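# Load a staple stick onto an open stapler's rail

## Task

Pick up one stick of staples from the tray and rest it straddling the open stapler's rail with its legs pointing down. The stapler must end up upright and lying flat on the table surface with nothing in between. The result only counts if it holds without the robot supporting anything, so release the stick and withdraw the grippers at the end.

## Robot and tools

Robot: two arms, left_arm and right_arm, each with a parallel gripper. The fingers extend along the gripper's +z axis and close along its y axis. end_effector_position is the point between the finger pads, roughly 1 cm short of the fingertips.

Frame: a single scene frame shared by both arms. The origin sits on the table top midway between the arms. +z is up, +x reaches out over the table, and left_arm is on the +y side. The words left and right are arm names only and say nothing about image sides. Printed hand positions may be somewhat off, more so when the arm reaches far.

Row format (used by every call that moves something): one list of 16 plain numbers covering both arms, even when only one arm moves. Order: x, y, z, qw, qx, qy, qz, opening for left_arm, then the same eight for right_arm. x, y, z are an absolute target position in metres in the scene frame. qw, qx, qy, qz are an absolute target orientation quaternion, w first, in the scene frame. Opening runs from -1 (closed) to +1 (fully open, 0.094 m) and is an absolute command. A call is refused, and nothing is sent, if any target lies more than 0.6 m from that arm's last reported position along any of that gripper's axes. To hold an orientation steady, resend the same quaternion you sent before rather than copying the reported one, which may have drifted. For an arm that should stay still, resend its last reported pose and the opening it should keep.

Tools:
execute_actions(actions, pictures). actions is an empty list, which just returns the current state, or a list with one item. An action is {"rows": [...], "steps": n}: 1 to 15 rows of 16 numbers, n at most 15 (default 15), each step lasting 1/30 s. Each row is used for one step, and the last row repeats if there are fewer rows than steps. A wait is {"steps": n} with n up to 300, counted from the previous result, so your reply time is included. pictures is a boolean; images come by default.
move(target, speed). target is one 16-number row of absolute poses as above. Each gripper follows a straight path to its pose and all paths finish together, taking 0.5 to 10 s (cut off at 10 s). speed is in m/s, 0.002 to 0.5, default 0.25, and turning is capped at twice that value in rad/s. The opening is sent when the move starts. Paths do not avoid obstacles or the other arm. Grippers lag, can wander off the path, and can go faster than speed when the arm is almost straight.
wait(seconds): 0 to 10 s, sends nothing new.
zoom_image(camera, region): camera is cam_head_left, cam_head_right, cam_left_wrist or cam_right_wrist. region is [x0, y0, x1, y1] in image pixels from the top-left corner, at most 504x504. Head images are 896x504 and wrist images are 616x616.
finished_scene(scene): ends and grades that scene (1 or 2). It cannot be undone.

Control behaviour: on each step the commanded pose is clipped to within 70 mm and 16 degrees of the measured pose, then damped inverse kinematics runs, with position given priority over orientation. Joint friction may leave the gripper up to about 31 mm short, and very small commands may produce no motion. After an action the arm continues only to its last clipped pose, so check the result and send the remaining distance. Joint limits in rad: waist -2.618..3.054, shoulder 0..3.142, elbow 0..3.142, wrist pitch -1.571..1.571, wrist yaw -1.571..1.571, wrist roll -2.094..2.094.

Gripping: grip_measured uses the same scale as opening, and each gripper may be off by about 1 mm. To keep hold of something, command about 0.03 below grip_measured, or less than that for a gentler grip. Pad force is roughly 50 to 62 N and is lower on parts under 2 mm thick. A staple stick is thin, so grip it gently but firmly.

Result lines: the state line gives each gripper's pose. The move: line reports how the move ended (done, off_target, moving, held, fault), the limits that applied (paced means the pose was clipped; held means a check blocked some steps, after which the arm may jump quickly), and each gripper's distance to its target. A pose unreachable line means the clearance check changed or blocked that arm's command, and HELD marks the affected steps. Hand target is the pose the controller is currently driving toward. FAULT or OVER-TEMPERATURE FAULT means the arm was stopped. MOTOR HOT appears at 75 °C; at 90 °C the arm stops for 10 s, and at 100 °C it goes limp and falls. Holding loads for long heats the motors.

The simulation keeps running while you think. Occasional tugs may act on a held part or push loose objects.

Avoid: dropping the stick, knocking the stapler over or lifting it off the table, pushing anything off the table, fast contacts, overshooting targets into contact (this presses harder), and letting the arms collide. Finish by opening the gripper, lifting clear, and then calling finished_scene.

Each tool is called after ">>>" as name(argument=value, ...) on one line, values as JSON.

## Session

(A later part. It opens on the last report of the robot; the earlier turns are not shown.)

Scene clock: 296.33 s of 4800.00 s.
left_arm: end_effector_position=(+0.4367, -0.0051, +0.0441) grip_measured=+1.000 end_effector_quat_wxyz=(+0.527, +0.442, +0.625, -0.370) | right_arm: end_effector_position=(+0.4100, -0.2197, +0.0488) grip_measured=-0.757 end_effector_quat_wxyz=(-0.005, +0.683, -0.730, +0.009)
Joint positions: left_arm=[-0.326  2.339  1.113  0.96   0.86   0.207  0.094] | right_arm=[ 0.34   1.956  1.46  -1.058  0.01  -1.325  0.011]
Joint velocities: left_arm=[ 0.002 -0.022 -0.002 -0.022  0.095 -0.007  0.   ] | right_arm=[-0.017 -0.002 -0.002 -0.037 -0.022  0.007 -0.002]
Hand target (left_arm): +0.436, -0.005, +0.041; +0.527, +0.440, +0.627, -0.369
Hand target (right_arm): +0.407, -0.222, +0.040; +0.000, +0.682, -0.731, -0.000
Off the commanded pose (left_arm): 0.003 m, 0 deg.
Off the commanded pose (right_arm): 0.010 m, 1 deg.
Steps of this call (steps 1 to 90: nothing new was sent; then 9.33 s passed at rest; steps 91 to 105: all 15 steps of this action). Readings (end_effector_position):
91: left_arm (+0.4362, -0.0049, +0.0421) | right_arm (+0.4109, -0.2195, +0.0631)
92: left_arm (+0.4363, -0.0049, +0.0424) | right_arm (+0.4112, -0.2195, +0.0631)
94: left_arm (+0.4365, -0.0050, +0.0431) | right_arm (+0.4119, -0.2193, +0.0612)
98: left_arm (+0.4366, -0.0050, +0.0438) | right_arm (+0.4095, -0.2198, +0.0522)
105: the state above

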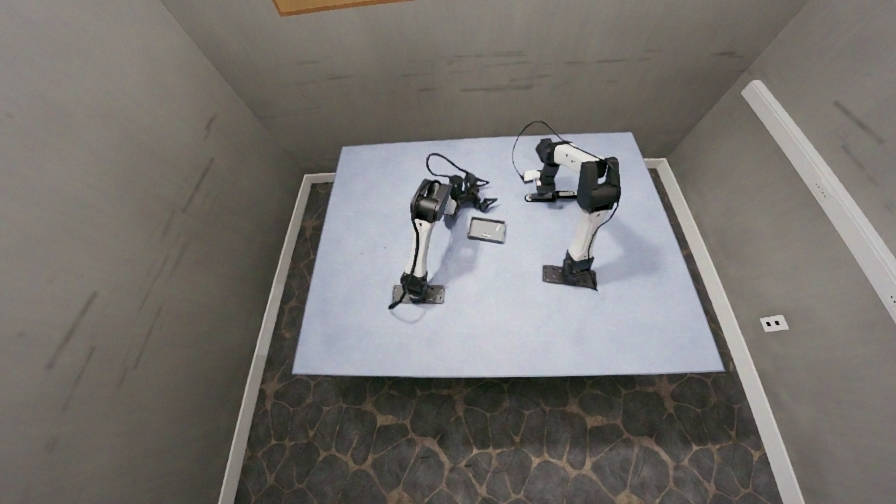

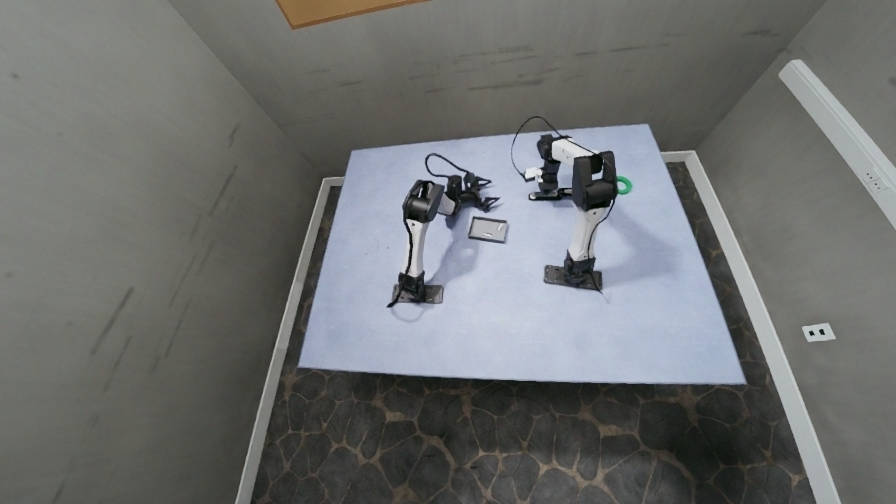

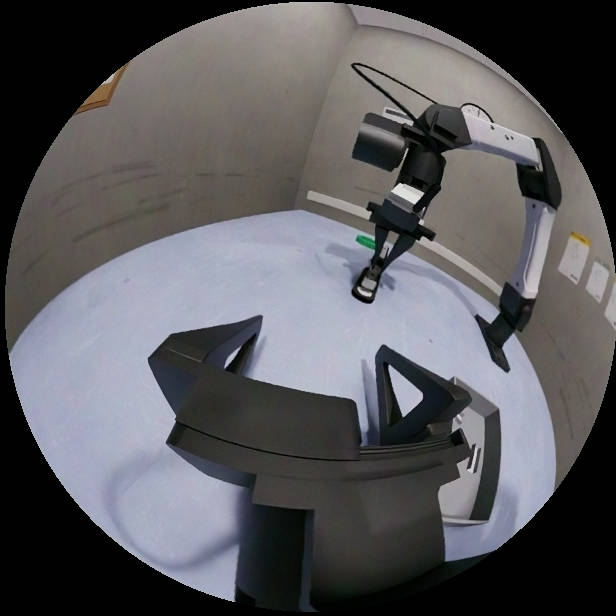

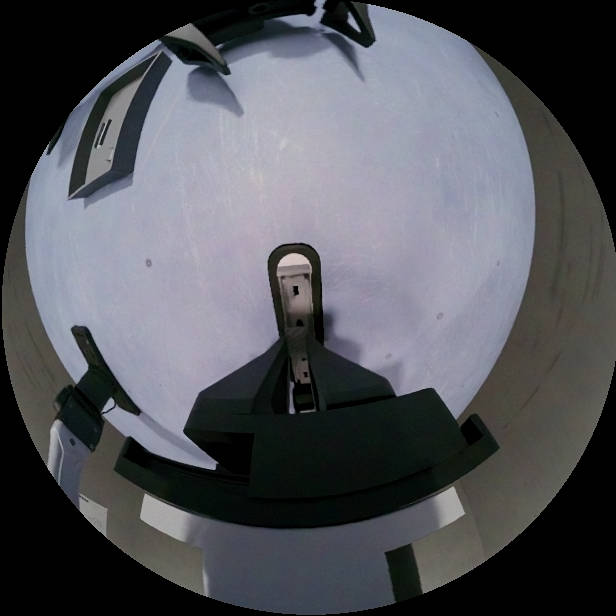

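>>> execute_actions(actions=[{"rows":[[0.436,-0.005,0.041,0.527,0.44,0.627,-0.369,1, 0.410,-0.2214,0.041,-0.0055,0.682,-0.731,0.005,-0.78]]}])

>>> zoom_image(camera="cam_right_wrist", region=[240, 250, 360, 400])

Scene clock: 303.53 s of 4800.00 s.
left_arm: end_effector_position=(+0.4368, -0.0051, +0.0442) grip_measured=+1.000 end_effector_quat_wxyz=(+0.527, +0.442, +0.625, -0.370) | right_arm: end_effector_position=(+0.4135, -0.2191, +0.0489) grip_measured=-0.757 end_effector_quat_wxyz=(-0.011, +0.683, -0.730, +0.013)
Joint positions: left_arm=[-0.326  2.339  1.113  0.96   0.86   0.207  0.094] | right_arm=[ 0.34   1.956  1.46  -1.043  0.01  -1.325  0.011]
Joint velocities: left_arm=[ 0.007 -0.022  0.002 -0.022 -0.095  0.066  0.   ] | right_arm=[ 0.012 -0.007 -0.007 -0.037  0.007 -0.066  0.001]
Hand target (left_arm): +0.436, -0.005, +0.041; +0.527, +0.440, +0.627, -0.369
Hand target (right_arm): +0.410, -0.221, +0.041; -0.006, +0.682, -0.731, +0.005
Off the commanded pose (left_arm): 0.003 m, 0 deg.
Off the commanded pose (right_arm): 0.009 m, 1 deg.
Steps of this call (steps 1 to 90: nothing new was sent; then 3.70 s passed at rest; steps 91 to 105: all 15 steps of this action). Readings (end_effector_position):
91: left_arm (+0.4368, -0.0051, +0.0442) | right_arm (+0.4109, -0.2195, +0.0488)
92: left_arm (+0.4368, -0.0051, +0.0442) | right_arm (+0.4114, -0.2194, +0.0488)
94: left_arm (+0.4368, -0.0051, +0.0442) | right_arm (+0.4123, -0.2193, +0.0488)
98: left_arm (+0.4368, -0.0051, +0.0442) | right_arm (+0.4131, -0.2191, +0.0488)
105: the state above

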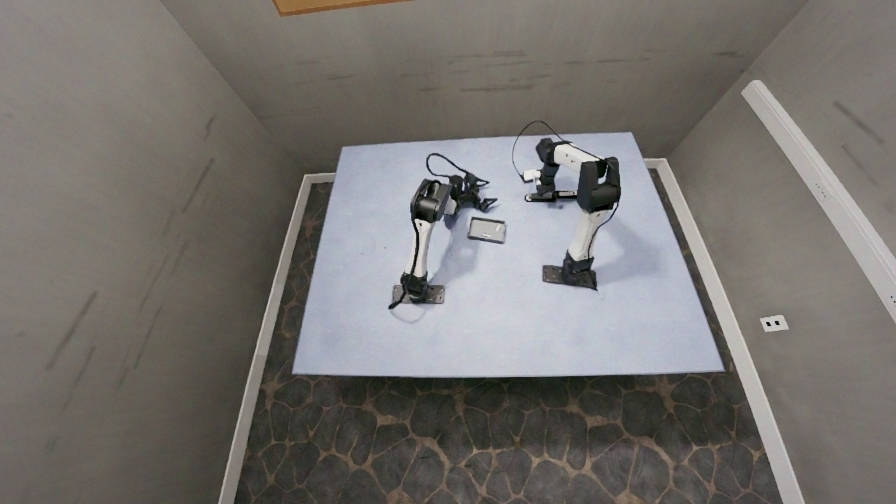

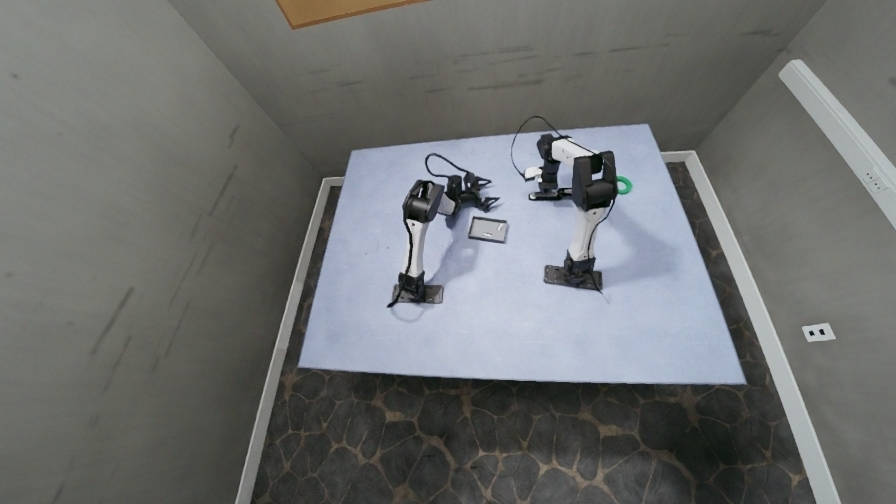

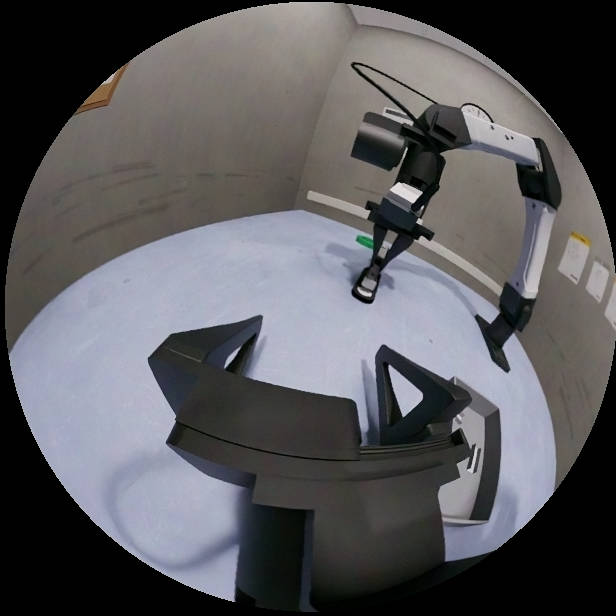

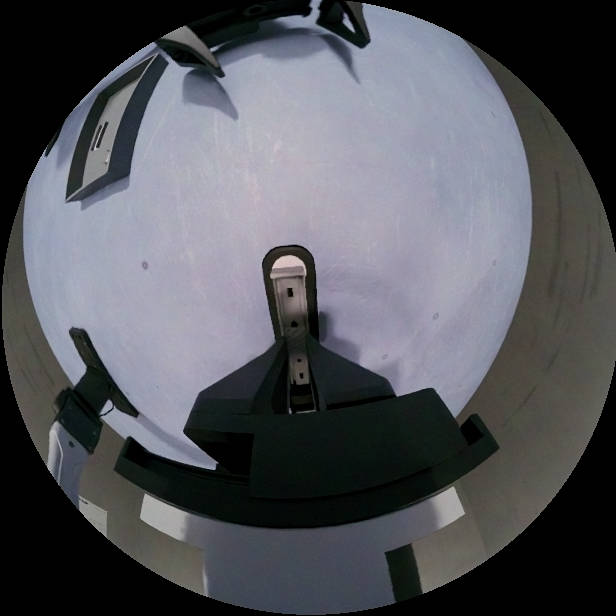

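Region (240, 250, 360, 400) of cam_right_wrist's 616x616 image, scaled by 3.360, with more detail than that image has; it fills the left 403 columns of this view, and the rest is white.

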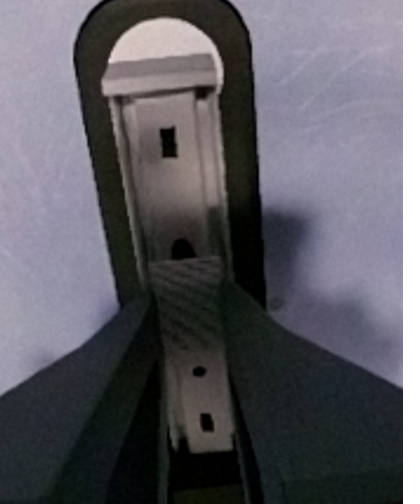

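>>> execute_actions(actions=[{"rows":[[0.436,-0.005,0.041,0.527,0.44,0.627,-0.369,1, 0.4097,-0.2215,0.037,-0.002,0.682,-0.731,0.002,-0.78],[0.436,-0.005,0.041,0.527,0.44,0.627,-0.369,1, 0.4097,-0.2215,0.037,-0.002,0.682,-0.731,0.002,-0.78],[0.436,-0.005,0.041,0.527,0.44,0.627,-0.369,1, 0.4093,-0.2216,0.0335,0.0015,0.682,-0.731,-0.0015,-0.78]]}])

>>> zoom_image(camera="cam_right_wrist", region=[240, 250, 360, 400])

>>> zoom_image(camera="cam_left_wrist", region=[340, 235, 410, 305])

Scene clock: 316.30 s of 4800.00 s.
left_arm: end_effector_position=(+0.4368, -0.0051, +0.0442) grip_measured=+1.000 end_effector_quat_wxyz=(+0.527, +0.442, +0.625, -0.370) | right_arm: end_effector_position=(+0.4130, -0.2191, +0.0431) grip_measured=-0.757 end_effector_quat_wxyz=(-0.005, +0.683, -0.730, +0.009)
Joint positions: left_arm=[-0.326  2.339  1.113  0.96   0.86   0.207  0.094] | right_arm=[ 0.34   1.972  1.46  -1.04   0.01  -1.325  0.011]
Joint velocities: left_arm=[ 0.007  0.002 -0.002  0.051  0.022  0.051  0.   ] | right_arm=[-0.012  0.017 -0.017  0.051 -0.037 -0.007  0.   ]
Hand target (left_arm): +0.436, -0.005, +0.041; +0.527, +0.440, +0.627, -0.369
Hand target (right_arm): +0.409, -0.222, +0.034; +0.001, +0.682, -0.731, -0.002
Off the commanded pose (left_arm): 0.003 m, 0 deg.
Off the commanded pose (right_arm): 0.011 m, 1 deg.
Steps of this call (steps 1 to 90: nothing new was sent; then 9.27 s passed at rest; steps 91 to 105: all 15 steps of this action). Readings (end_effector_position):
91: left_arm (+0.4368, -0.0051, +0.0442) | right_arm (+0.4136, -0.2190, +0.0489)
92: left_arm (+0.4368, -0.0051, +0.0442) | right_arm (+0.4137, -0.2190, +0.0489)
94: left_arm (+0.4368, -0.0051, +0.0442) | right_arm (+0.4137, -0.2190, +0.0478)
98: left_arm (+0.4368, -0.0051, +0.0442) | right_arm (+0.4131, -0.2191, +0.0438)
105: the state above

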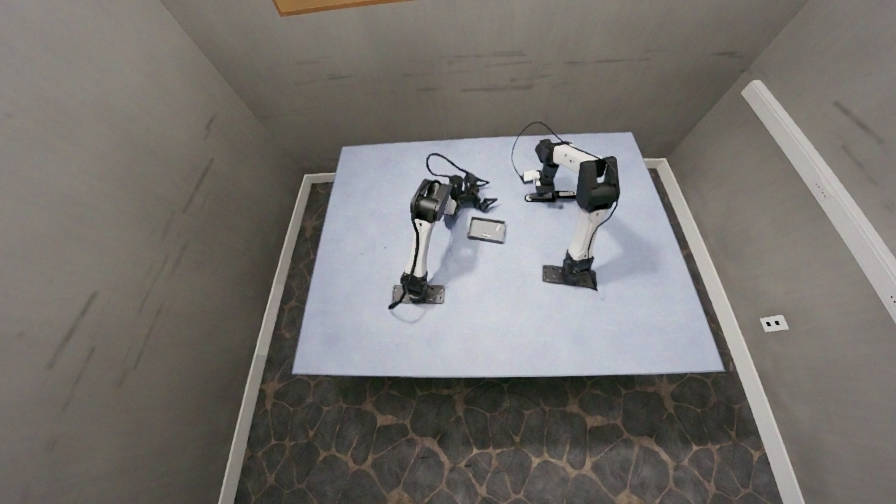

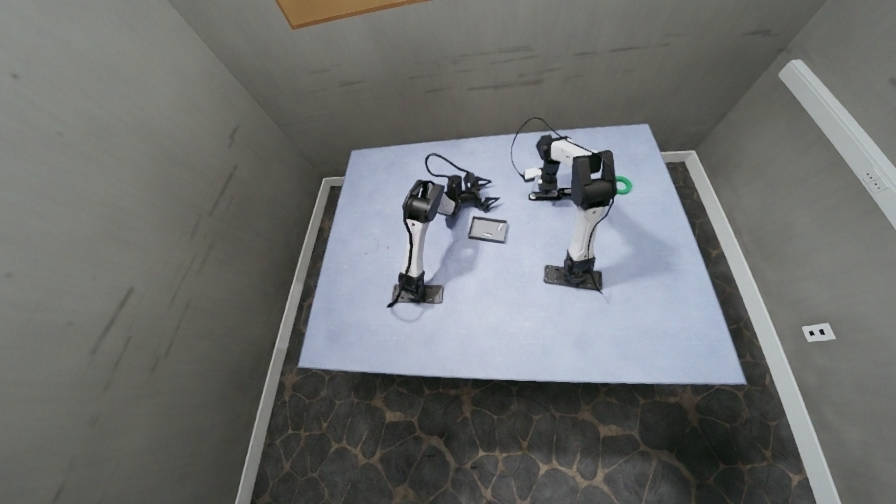

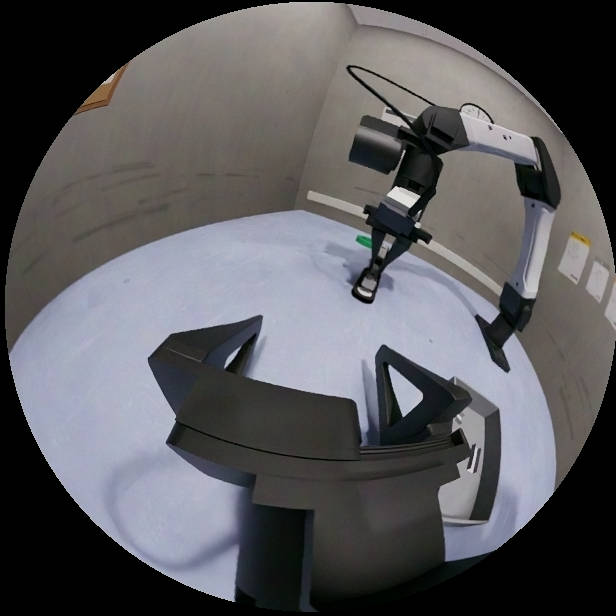

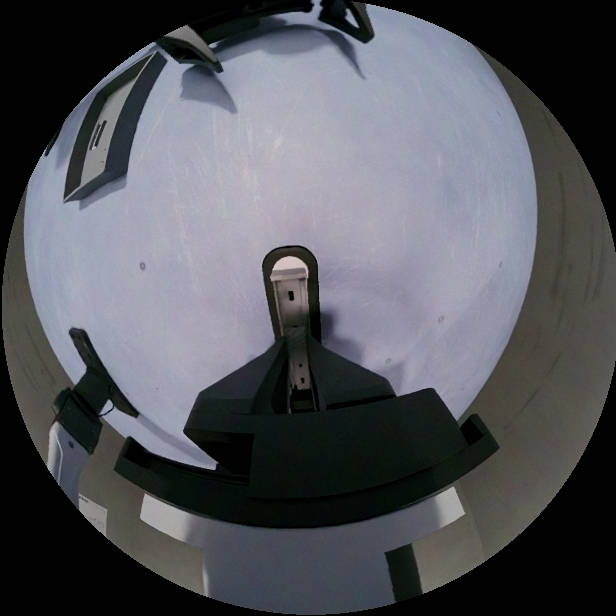

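Region (240, 250, 360, 400) of cam_right_wrist's 616x616 image, scaled by 3.360, with more detail than that image has; it fills the left 403 columns of this view, and the rest is white.

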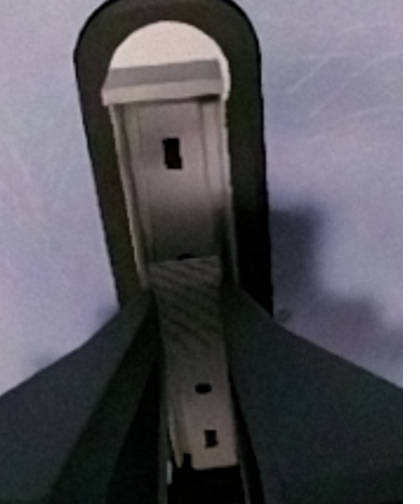

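Region (340, 235, 410, 305) of cam_left_wrist's 616x616 image, scaled by 7.200, with more detail than that image has.

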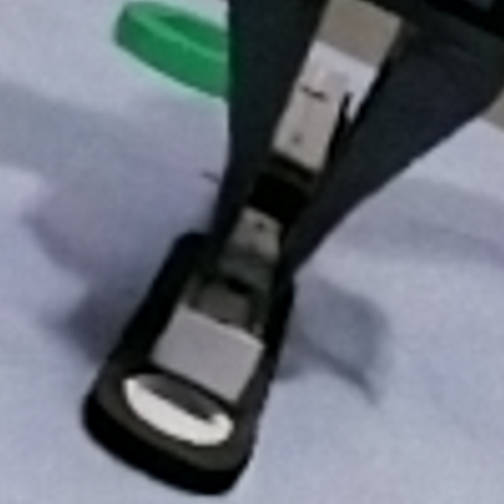

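>>> execute_actions(actions=[{"rows":[[0.436,-0.005,0.041,0.527,0.44,0.627,-0.369,1, 0.4095,-0.2216,0.0295,0.004,0.682,-0.731,-0.0038,-0.78]]}])

>>> zoom_image(camera="cam_right_wrist", region=[240, 250, 360, 400])

Scene clock: 323.50 s of 4800.00 s.
left_arm: end_effector_position=(+0.4368, -0.0051, +0.0442) grip_measured=+1.000 end_effector_quat_wxyz=(+0.527, +0.442, +0.625, -0.370) | right_arm: end_effector_position=(+0.4138, -0.2190, +0.0431) grip_measured=-0.757 end_effector_quat_wxyz=(-0.006, +0.683, -0.730, +0.010)
Joint positions: left_arm=[-0.326  2.339  1.113  0.96   0.86   0.207  0.094] | right_arm=[ 0.34   1.972  1.46  -1.037  0.01  -1.326  0.011]
Joint velocities: left_arm=[-0.007 -0.007  0.002  0.007 -0.007  0.007  0.   ] | right_arm=[ 0.012 -0.002 -0.007 -0.007  0.051  0.066  0.   ]
Hand target (left_arm): +0.436, -0.005, +0.041; +0.527, +0.440, +0.627, -0.369
Hand target (right_arm): +0.409, -0.222, +0.030; +0.004, +0.682, -0.731, -0.004
Off the commanded pose (left_arm): 0.003 m, 0 deg.
Off the commanded pose (right_arm): 0.015 m, 2 deg.
Steps of this call (steps 1 to 90: nothing new was sent; then 3.70 s passed at rest; steps 91 to 105: all 15 steps of this action). Readings (end_effector_position):
91: left_arm (+0.4368, -0.0051, +0.0442) | right_arm (+0.4132, -0.2191, +0.0431)
92: left_arm (+0.4368, -0.0051, +0.0442) | right_arm (+0.4134, -0.2191, +0.0431)
94: left_arm (+0.4368, -0.0051, +0.0442) | right_arm (+0.4137, -0.2190, +0.0431)
98: left_arm (+0.4368, -0.0051, +0.0442) | right_arm (+0.4138, -0.2190, +0.0431)
105: the state above

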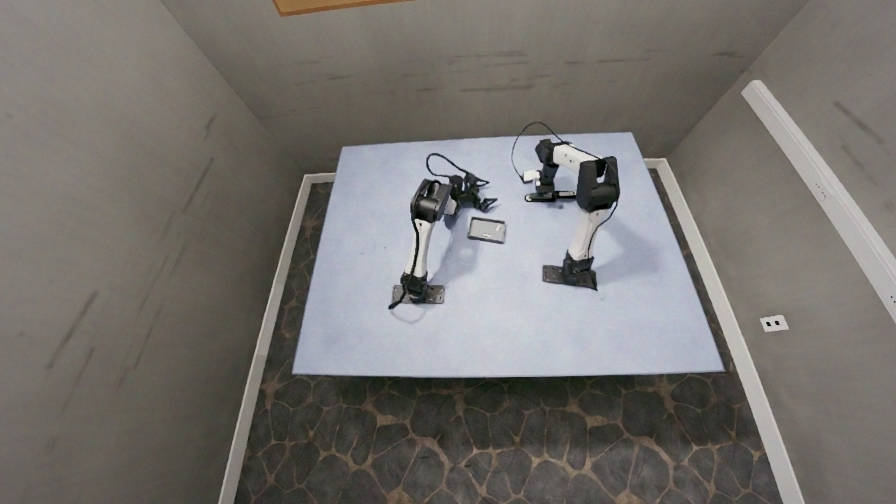

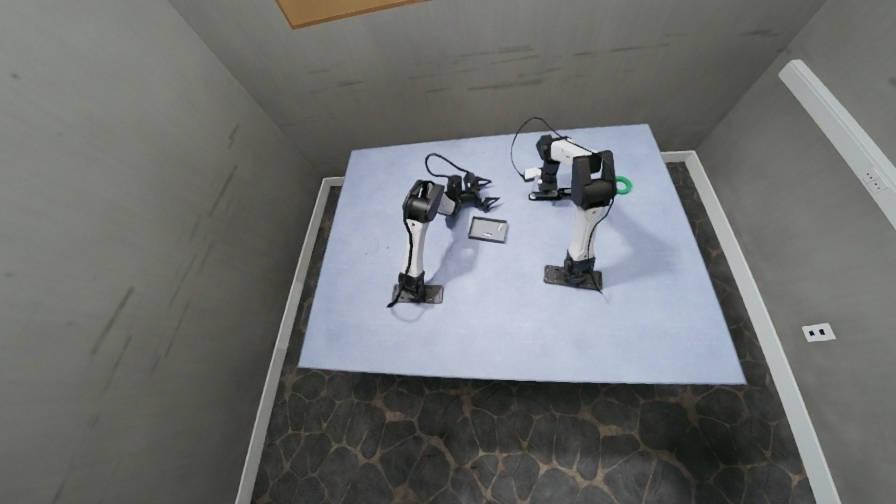

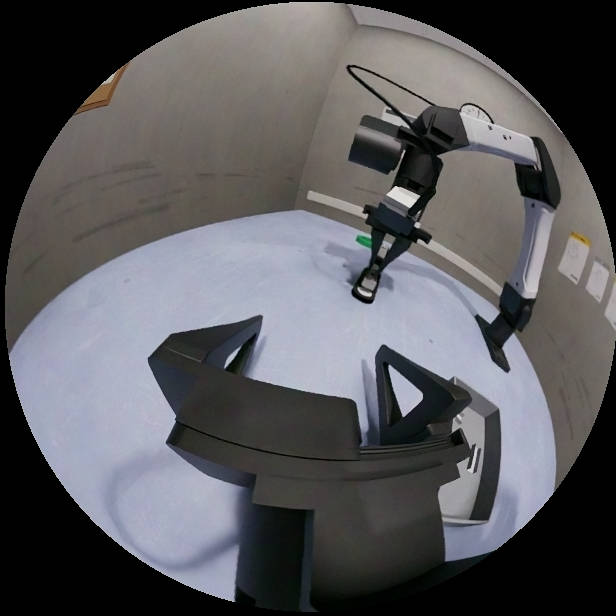

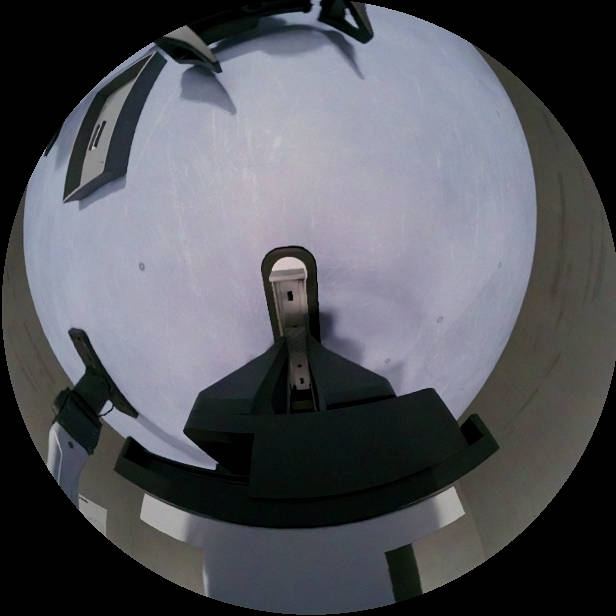

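Region (240, 250, 360, 400) of cam_right_wrist's 616x616 image, scaled by 3.360, with more detail than that image has; it fills the left 403 columns of this view, and the rest is white.

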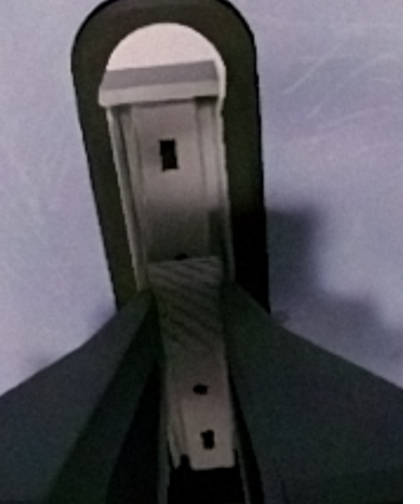

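>>> execute_actions(actions=[{"rows":[[0.436,-0.005,0.041,0.527,0.44,0.627,-0.369,1, 0.4090,-0.2217,0.0265,0.007,0.682,-0.731,-0.0062,-0.78]]}])

>>> zoom_image(camera="cam_right_wrist", region=[240, 250, 360, 400])

Scene clock: 329.23 s of 4800.00 s.
left_arm: end_effector_position=(+0.4368, -0.0051, +0.0442) grip_measured=+1.000 end_effector_quat_wxyz=(+0.527, +0.442, +0.625, -0.370) | right_arm: end_effector_position=(+0.4134, -0.2189, +0.0404) grip_measured=-0.757 end_effector_quat_wxyz=(-0.004, +0.684, -0.730, +0.008)
Joint positions: left_arm=[-0.326  2.339  1.113  0.96   0.86   0.207  0.094] | right_arm=[ 0.34   1.98   1.46  -1.037  0.009 -1.327  0.011]
Joint velocities: left_arm=[ 0.007 -0.012  0.007  0.007 -0.007 -0.007  0.   ] | right_arm=[-0.017 -0.002 -0.007  0.007 -0.007 -0.095 -0.001]
Hand target (left_arm): +0.436, -0.005, +0.041; +0.527, +0.440, +0.627, -0.369
Hand target (right_arm): +0.409, -0.222, +0.027; +0.007, +0.682, -0.731, -0.006
Off the commanded pose (left_arm): 0.003 m, 0 deg.
Off the commanded pose (right_arm): 0.015 m, 2 deg.
Steps of this call (steps 1 to 90: nothing new was sent; then 2.23 s passed at rest; steps 91 to 105: all 15 steps of this action). Readings (end_effector_position):
91: left_arm (+0.4368, -0.0051, +0.0442) | right_arm (+0.4136, -0.2190, +0.0426)
92: left_arm (+0.4368, -0.0051, +0.0442) | right_arm (+0.4135, -0.2190, +0.0417)
94: left_arm (+0.4368, -0.0051, +0.0442) | right_arm (+0.4134, -0.2189, +0.0404)
98: left_arm (+0.4368, -0.0051, +0.0442) | right_arm (+0.4134, -0.2189, +0.0404)
105: the state above

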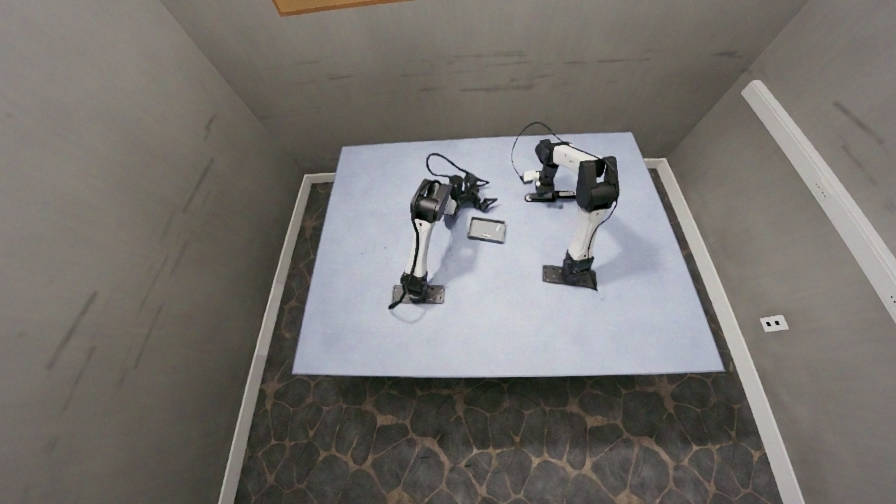

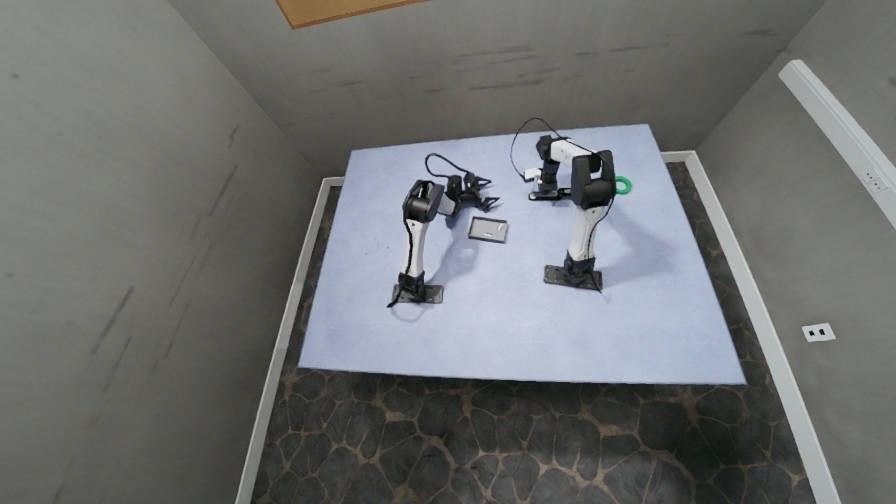

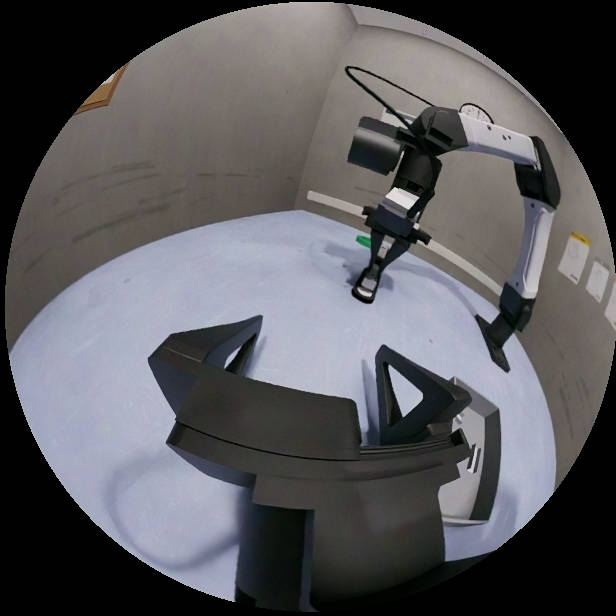

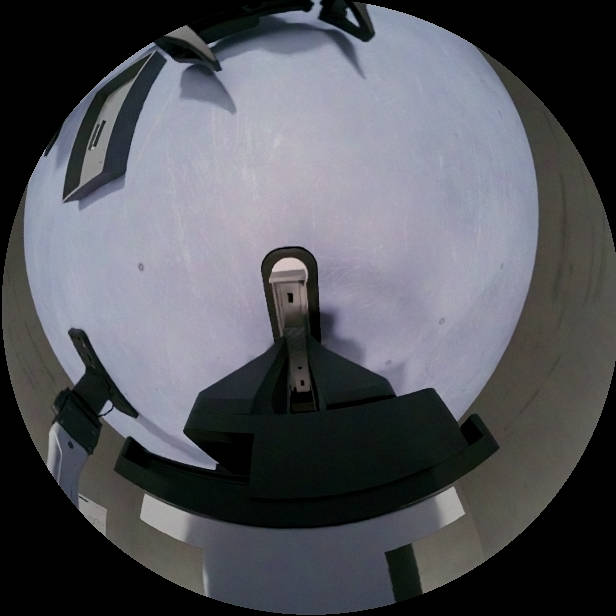

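Region (240, 250, 360, 400) of cam_right_wrist's 616x616 image, scaled by 3.360, with more detail than that image has; it fills the left 403 columns of this view, and the rest is white.

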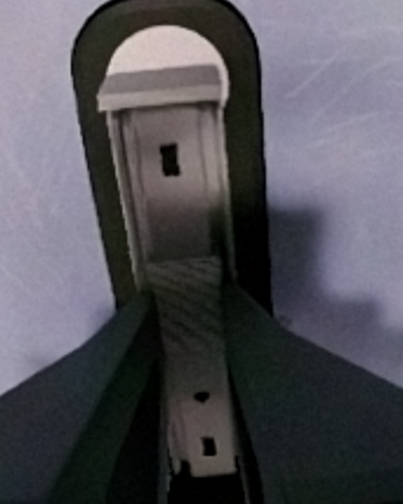

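Contact. Release and lift.

>>> execute_actions(actions=[{"rows":[[0.436,-0.005,0.041,0.527,0.44,0.627,-0.369,1, 0.4134,-0.2189,0.0404,-0.004,0.684,-0.730,0.008,-0.6]]}], pictures=false)

>>> move(target=[0.436,-0.005,0.041,0.527,0.44,0.627,-0.369,1, 0.417,-0.225,0.09,0,0.682,-0.731,0,-0.4], speed=0.06)

>>> zoom_image(camera="cam_right_wrist", region=[240, 230, 360, 380])

>>> zoom_image(camera="cam_left_wrist", region=[340, 235, 410, 305])

Scene clock: 339.90 s of 4800.00 s.
left_arm: end_effector_position=(+0.4368, -0.0051, +0.0442) grip_measured=+1.000 end_effector_quat_wxyz=(+0.527, +0.442, +0.625, -0.370) | right_arm: end_effector_position=(+0.4140, -0.2188, +0.0405) grip_measured=-0.601 end_effector_quat_wxyz=(-0.005, +0.684, -0.730, +0.009)
Joint positions: left_arm=[-0.326  2.339  1.113  0.96   0.86   0.207  0.094] | right_arm=[ 0.34   1.98   1.46  -1.034  0.009 -1.327  0.019]
Joint velocities: left_arm=[ 0.007 -0.017  0.007  0.095  0.007  0.007  0.   ] | right_arm=[-0.002  0.017 -0.007 -0.037 -0.037 -0.022  0.001]
Hand target (left_arm): +0.436, -0.005, +0.041; +0.527, +0.440, +0.627, -0.369
Hand target (right_arm): +0.413, -0.219, +0.040; -0.004, +0.684, -0.730, +0.008
Off the commanded pose (left_arm): 0.003 m, 0 deg.
Off the commanded pose (right_arm): 0.001 m, 0 deg.
Steps of this call (steps 1 to 90: nothing new was sent; then 7.17 s passed at rest; steps 91 to 105: all 15 steps of this action). Readings (end_effector_position):
91: left_arm (+0.4368, -0.0051, +0.0442) | right_arm (+0.4136, -0.2188, +0.0405)
92: left_arm (+0.4368, -0.0051, +0.0442) | right_arm (+0.4137, -0.2188, +0.0405)
94: left_arm (+0.4368, -0.0051, +0.0442) | right_arm (+0.4140, -0.2188, +0.0405)
98: left_arm (+0.4368, -0.0051, +0.0442) | right_arm (+0.4140, -0.2188, +0.0405)
105: the state above

Scene clock: 341.47 s of 4800.00 s.
left_arm: end_effector_position=(+0.4368, -0.0051, +0.0442) grip_measured=+1.000 end_effector_quat_wxyz=(+0.527, +0.442, +0.625, -0.370) | right_arm: end_effector_position=(+0.4119, -0.2240, +0.0794) grip_measured=-0.401 end_effector_quat_wxyz=(+0.014, +0.683, -0.730, -0.004)
Joint positions: left_arm=[-0.326  2.339  1.113  0.96   0.86   0.207  0.094] | right_arm=[ 0.327  1.98   1.618 -1.236  0.009 -1.338  0.028]
Joint velocities: left_arm=[ 0.002 -0.002 -0.022 -0.081 -0.051 -0.007  0.   ] | right_arm=[-0.002 -0.002 -0.017 -0.037 -0.11  -0.022  0.   ]
Hand target (left_arm): +0.436, -0.005, +0.041; +0.527, +0.440, +0.627, -0.369
Hand target (right_arm): +0.416, -0.225, +0.090; -0.000, +0.682, -0.731, +0.000
Off the commanded pose (left_arm): 0.003 m, 0 deg.
Off the commanded pose (right_arm): 0.012 m, 2 deg.
move: off_target (right_arm)

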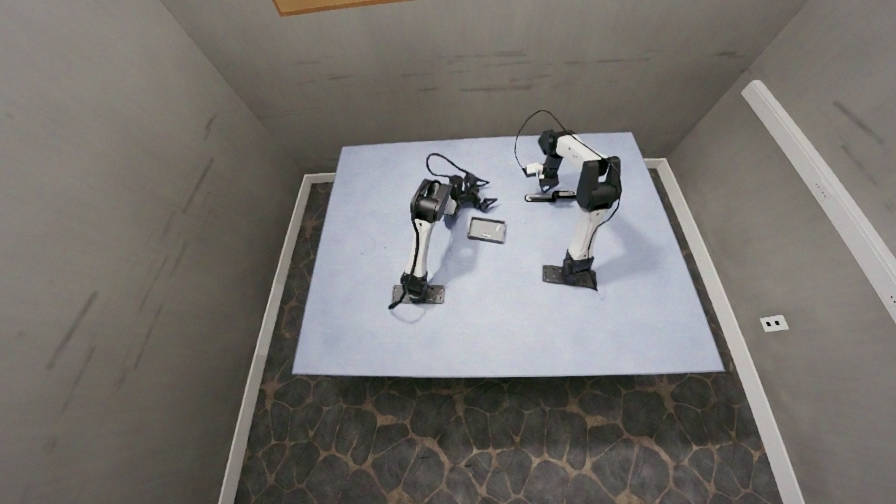

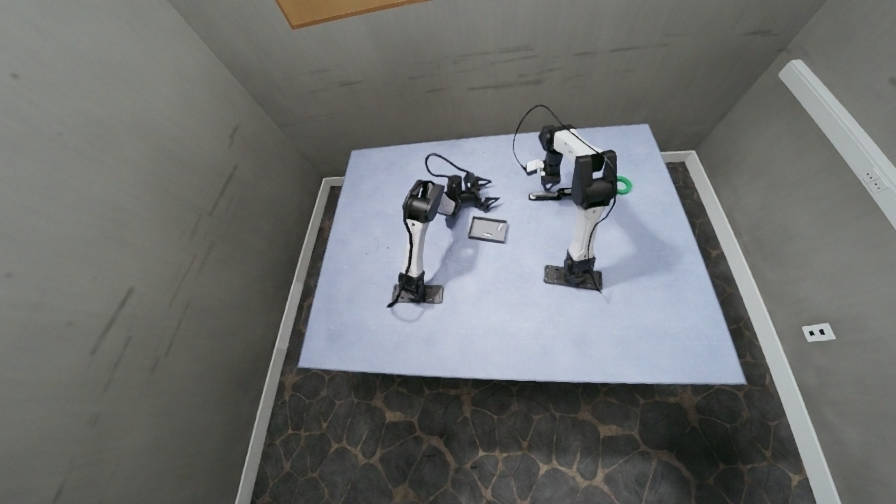

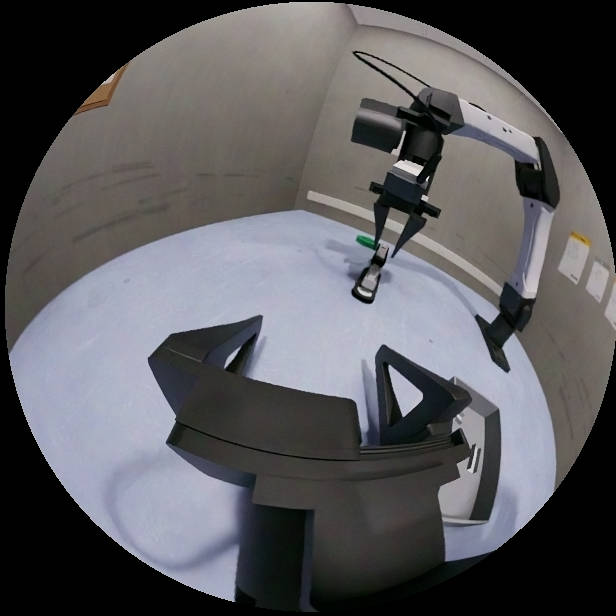

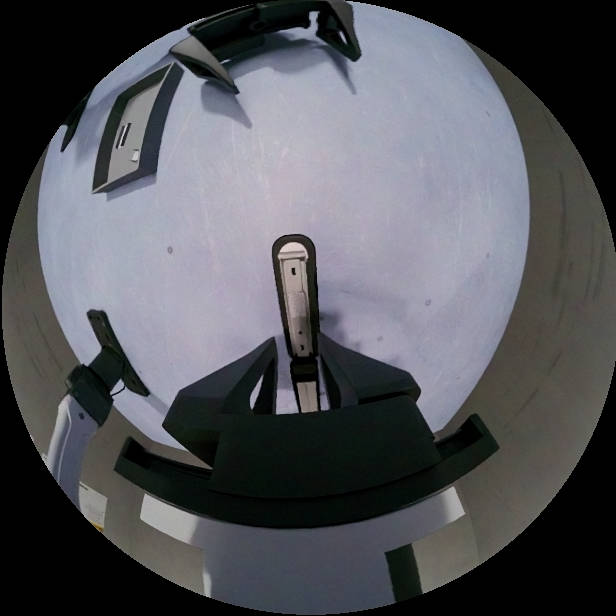

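Region (240, 230, 360, 380) of cam_right_wrist's 616x616 image, scaled by 3.360, with more detail than that image has; it fills the left 403 columns of this view, and the rest is white.

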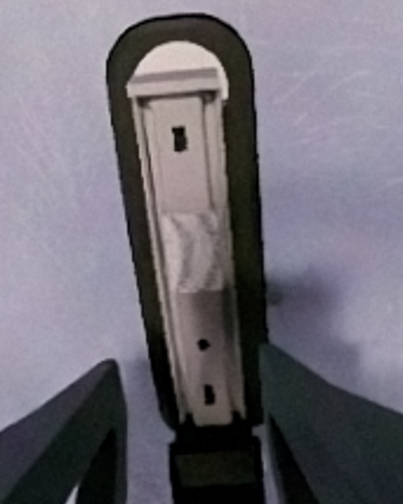

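Region (340, 235, 410, 305) of cam_left_wrist's 616x616 image, scaled by 7.200, with more detail than that image has.

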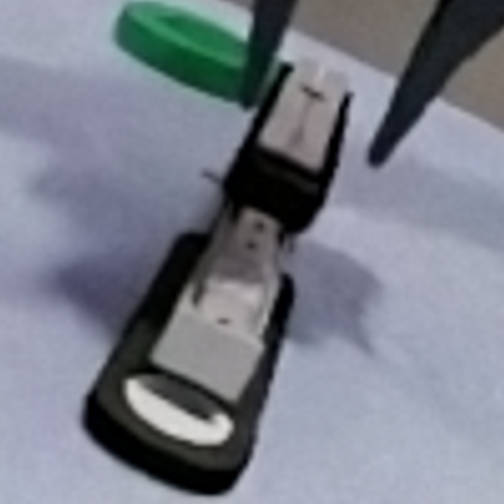

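Seated.

>>> move(target=[0.42,0.06,0.09,0.527,0.44,0.627,-0.369,1, 0.3,-0.25,0.13,0,0.682,-0.731,0,-0.4])

>>> finished_scene(scene=1)

Scene clock: 354.03 s of 4800.00 s.
left_arm: end_effector_position=(+0.4272, +0.0567, +0.0931) grip_measured=+1.000 end_effector_quat_wxyz=(+0.536, +0.439, +0.623, -0.363) | right_arm: end_effector_position=(+0.3074, -0.2467, +0.1335) grip_measured=-0.401 end_effector_quat_wxyz=(-0.006, +0.683, -0.730, +0.009)
Joint positions: left_arm=[-0.188  2.116  0.979  0.845  0.977  0.263  0.094] | right_arm=[ 0.307  1.514  1.283 -1.32   0.009 -1.358  0.028]
Joint velocities: left_arm=[-0.007  0.002 -0.017 -0.037  0.007 -0.007  0.   ] | right_arm=[-0.012 -0.007 -0.007  0.022 -0.051 -0.066 -0.001]
Hand target (left_arm): +0.419, +0.059, +0.089; +0.527, +0.440, +0.627, -0.369
Hand target (right_arm): +0.300, -0.249, +0.130; -0.000, +0.682, -0.731, +0.000
Off the commanded pose (left_arm): 0.008 m, 1 deg.
Off the commanded pose (right_arm): 0.009 m, 1 deg.
After step 90, 8.43 s passed at rest.
move: done

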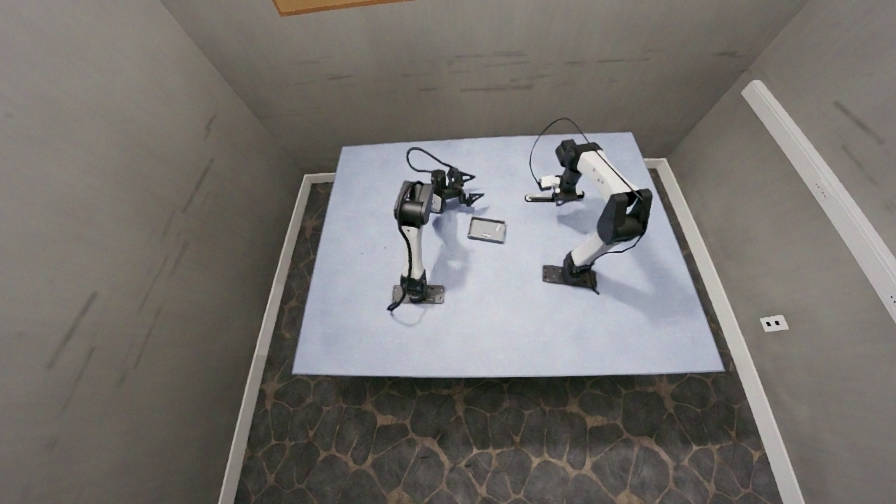

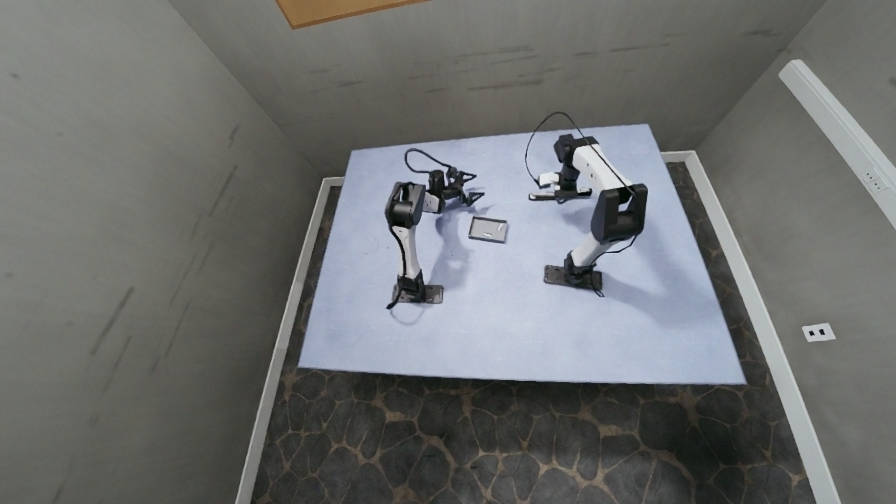

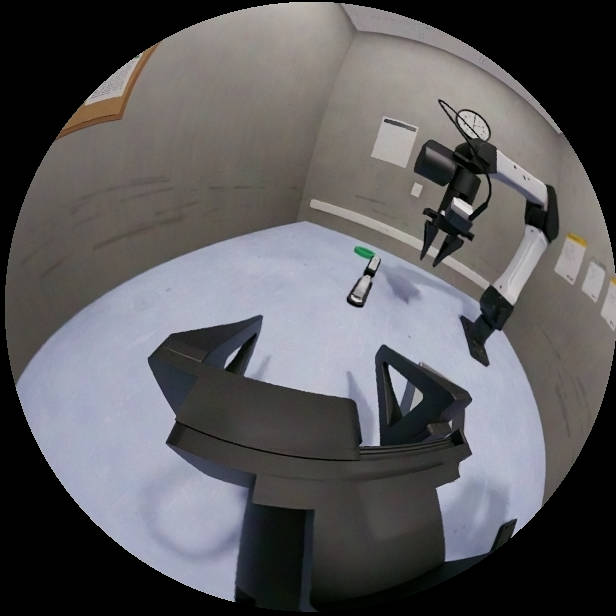

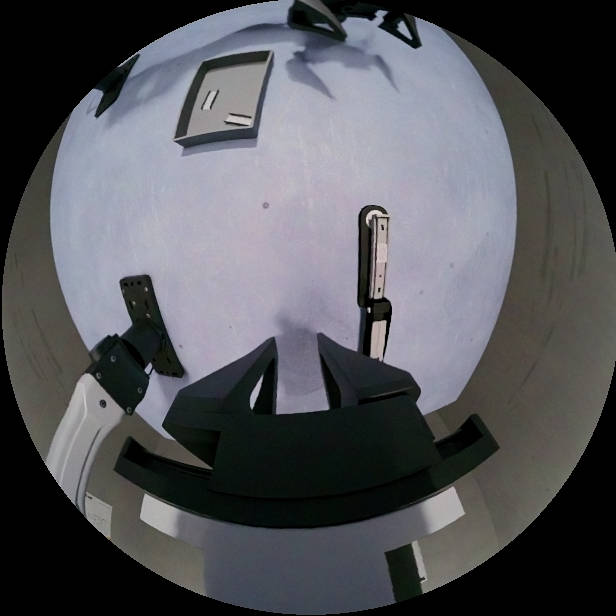

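The scene is finished: the task was done.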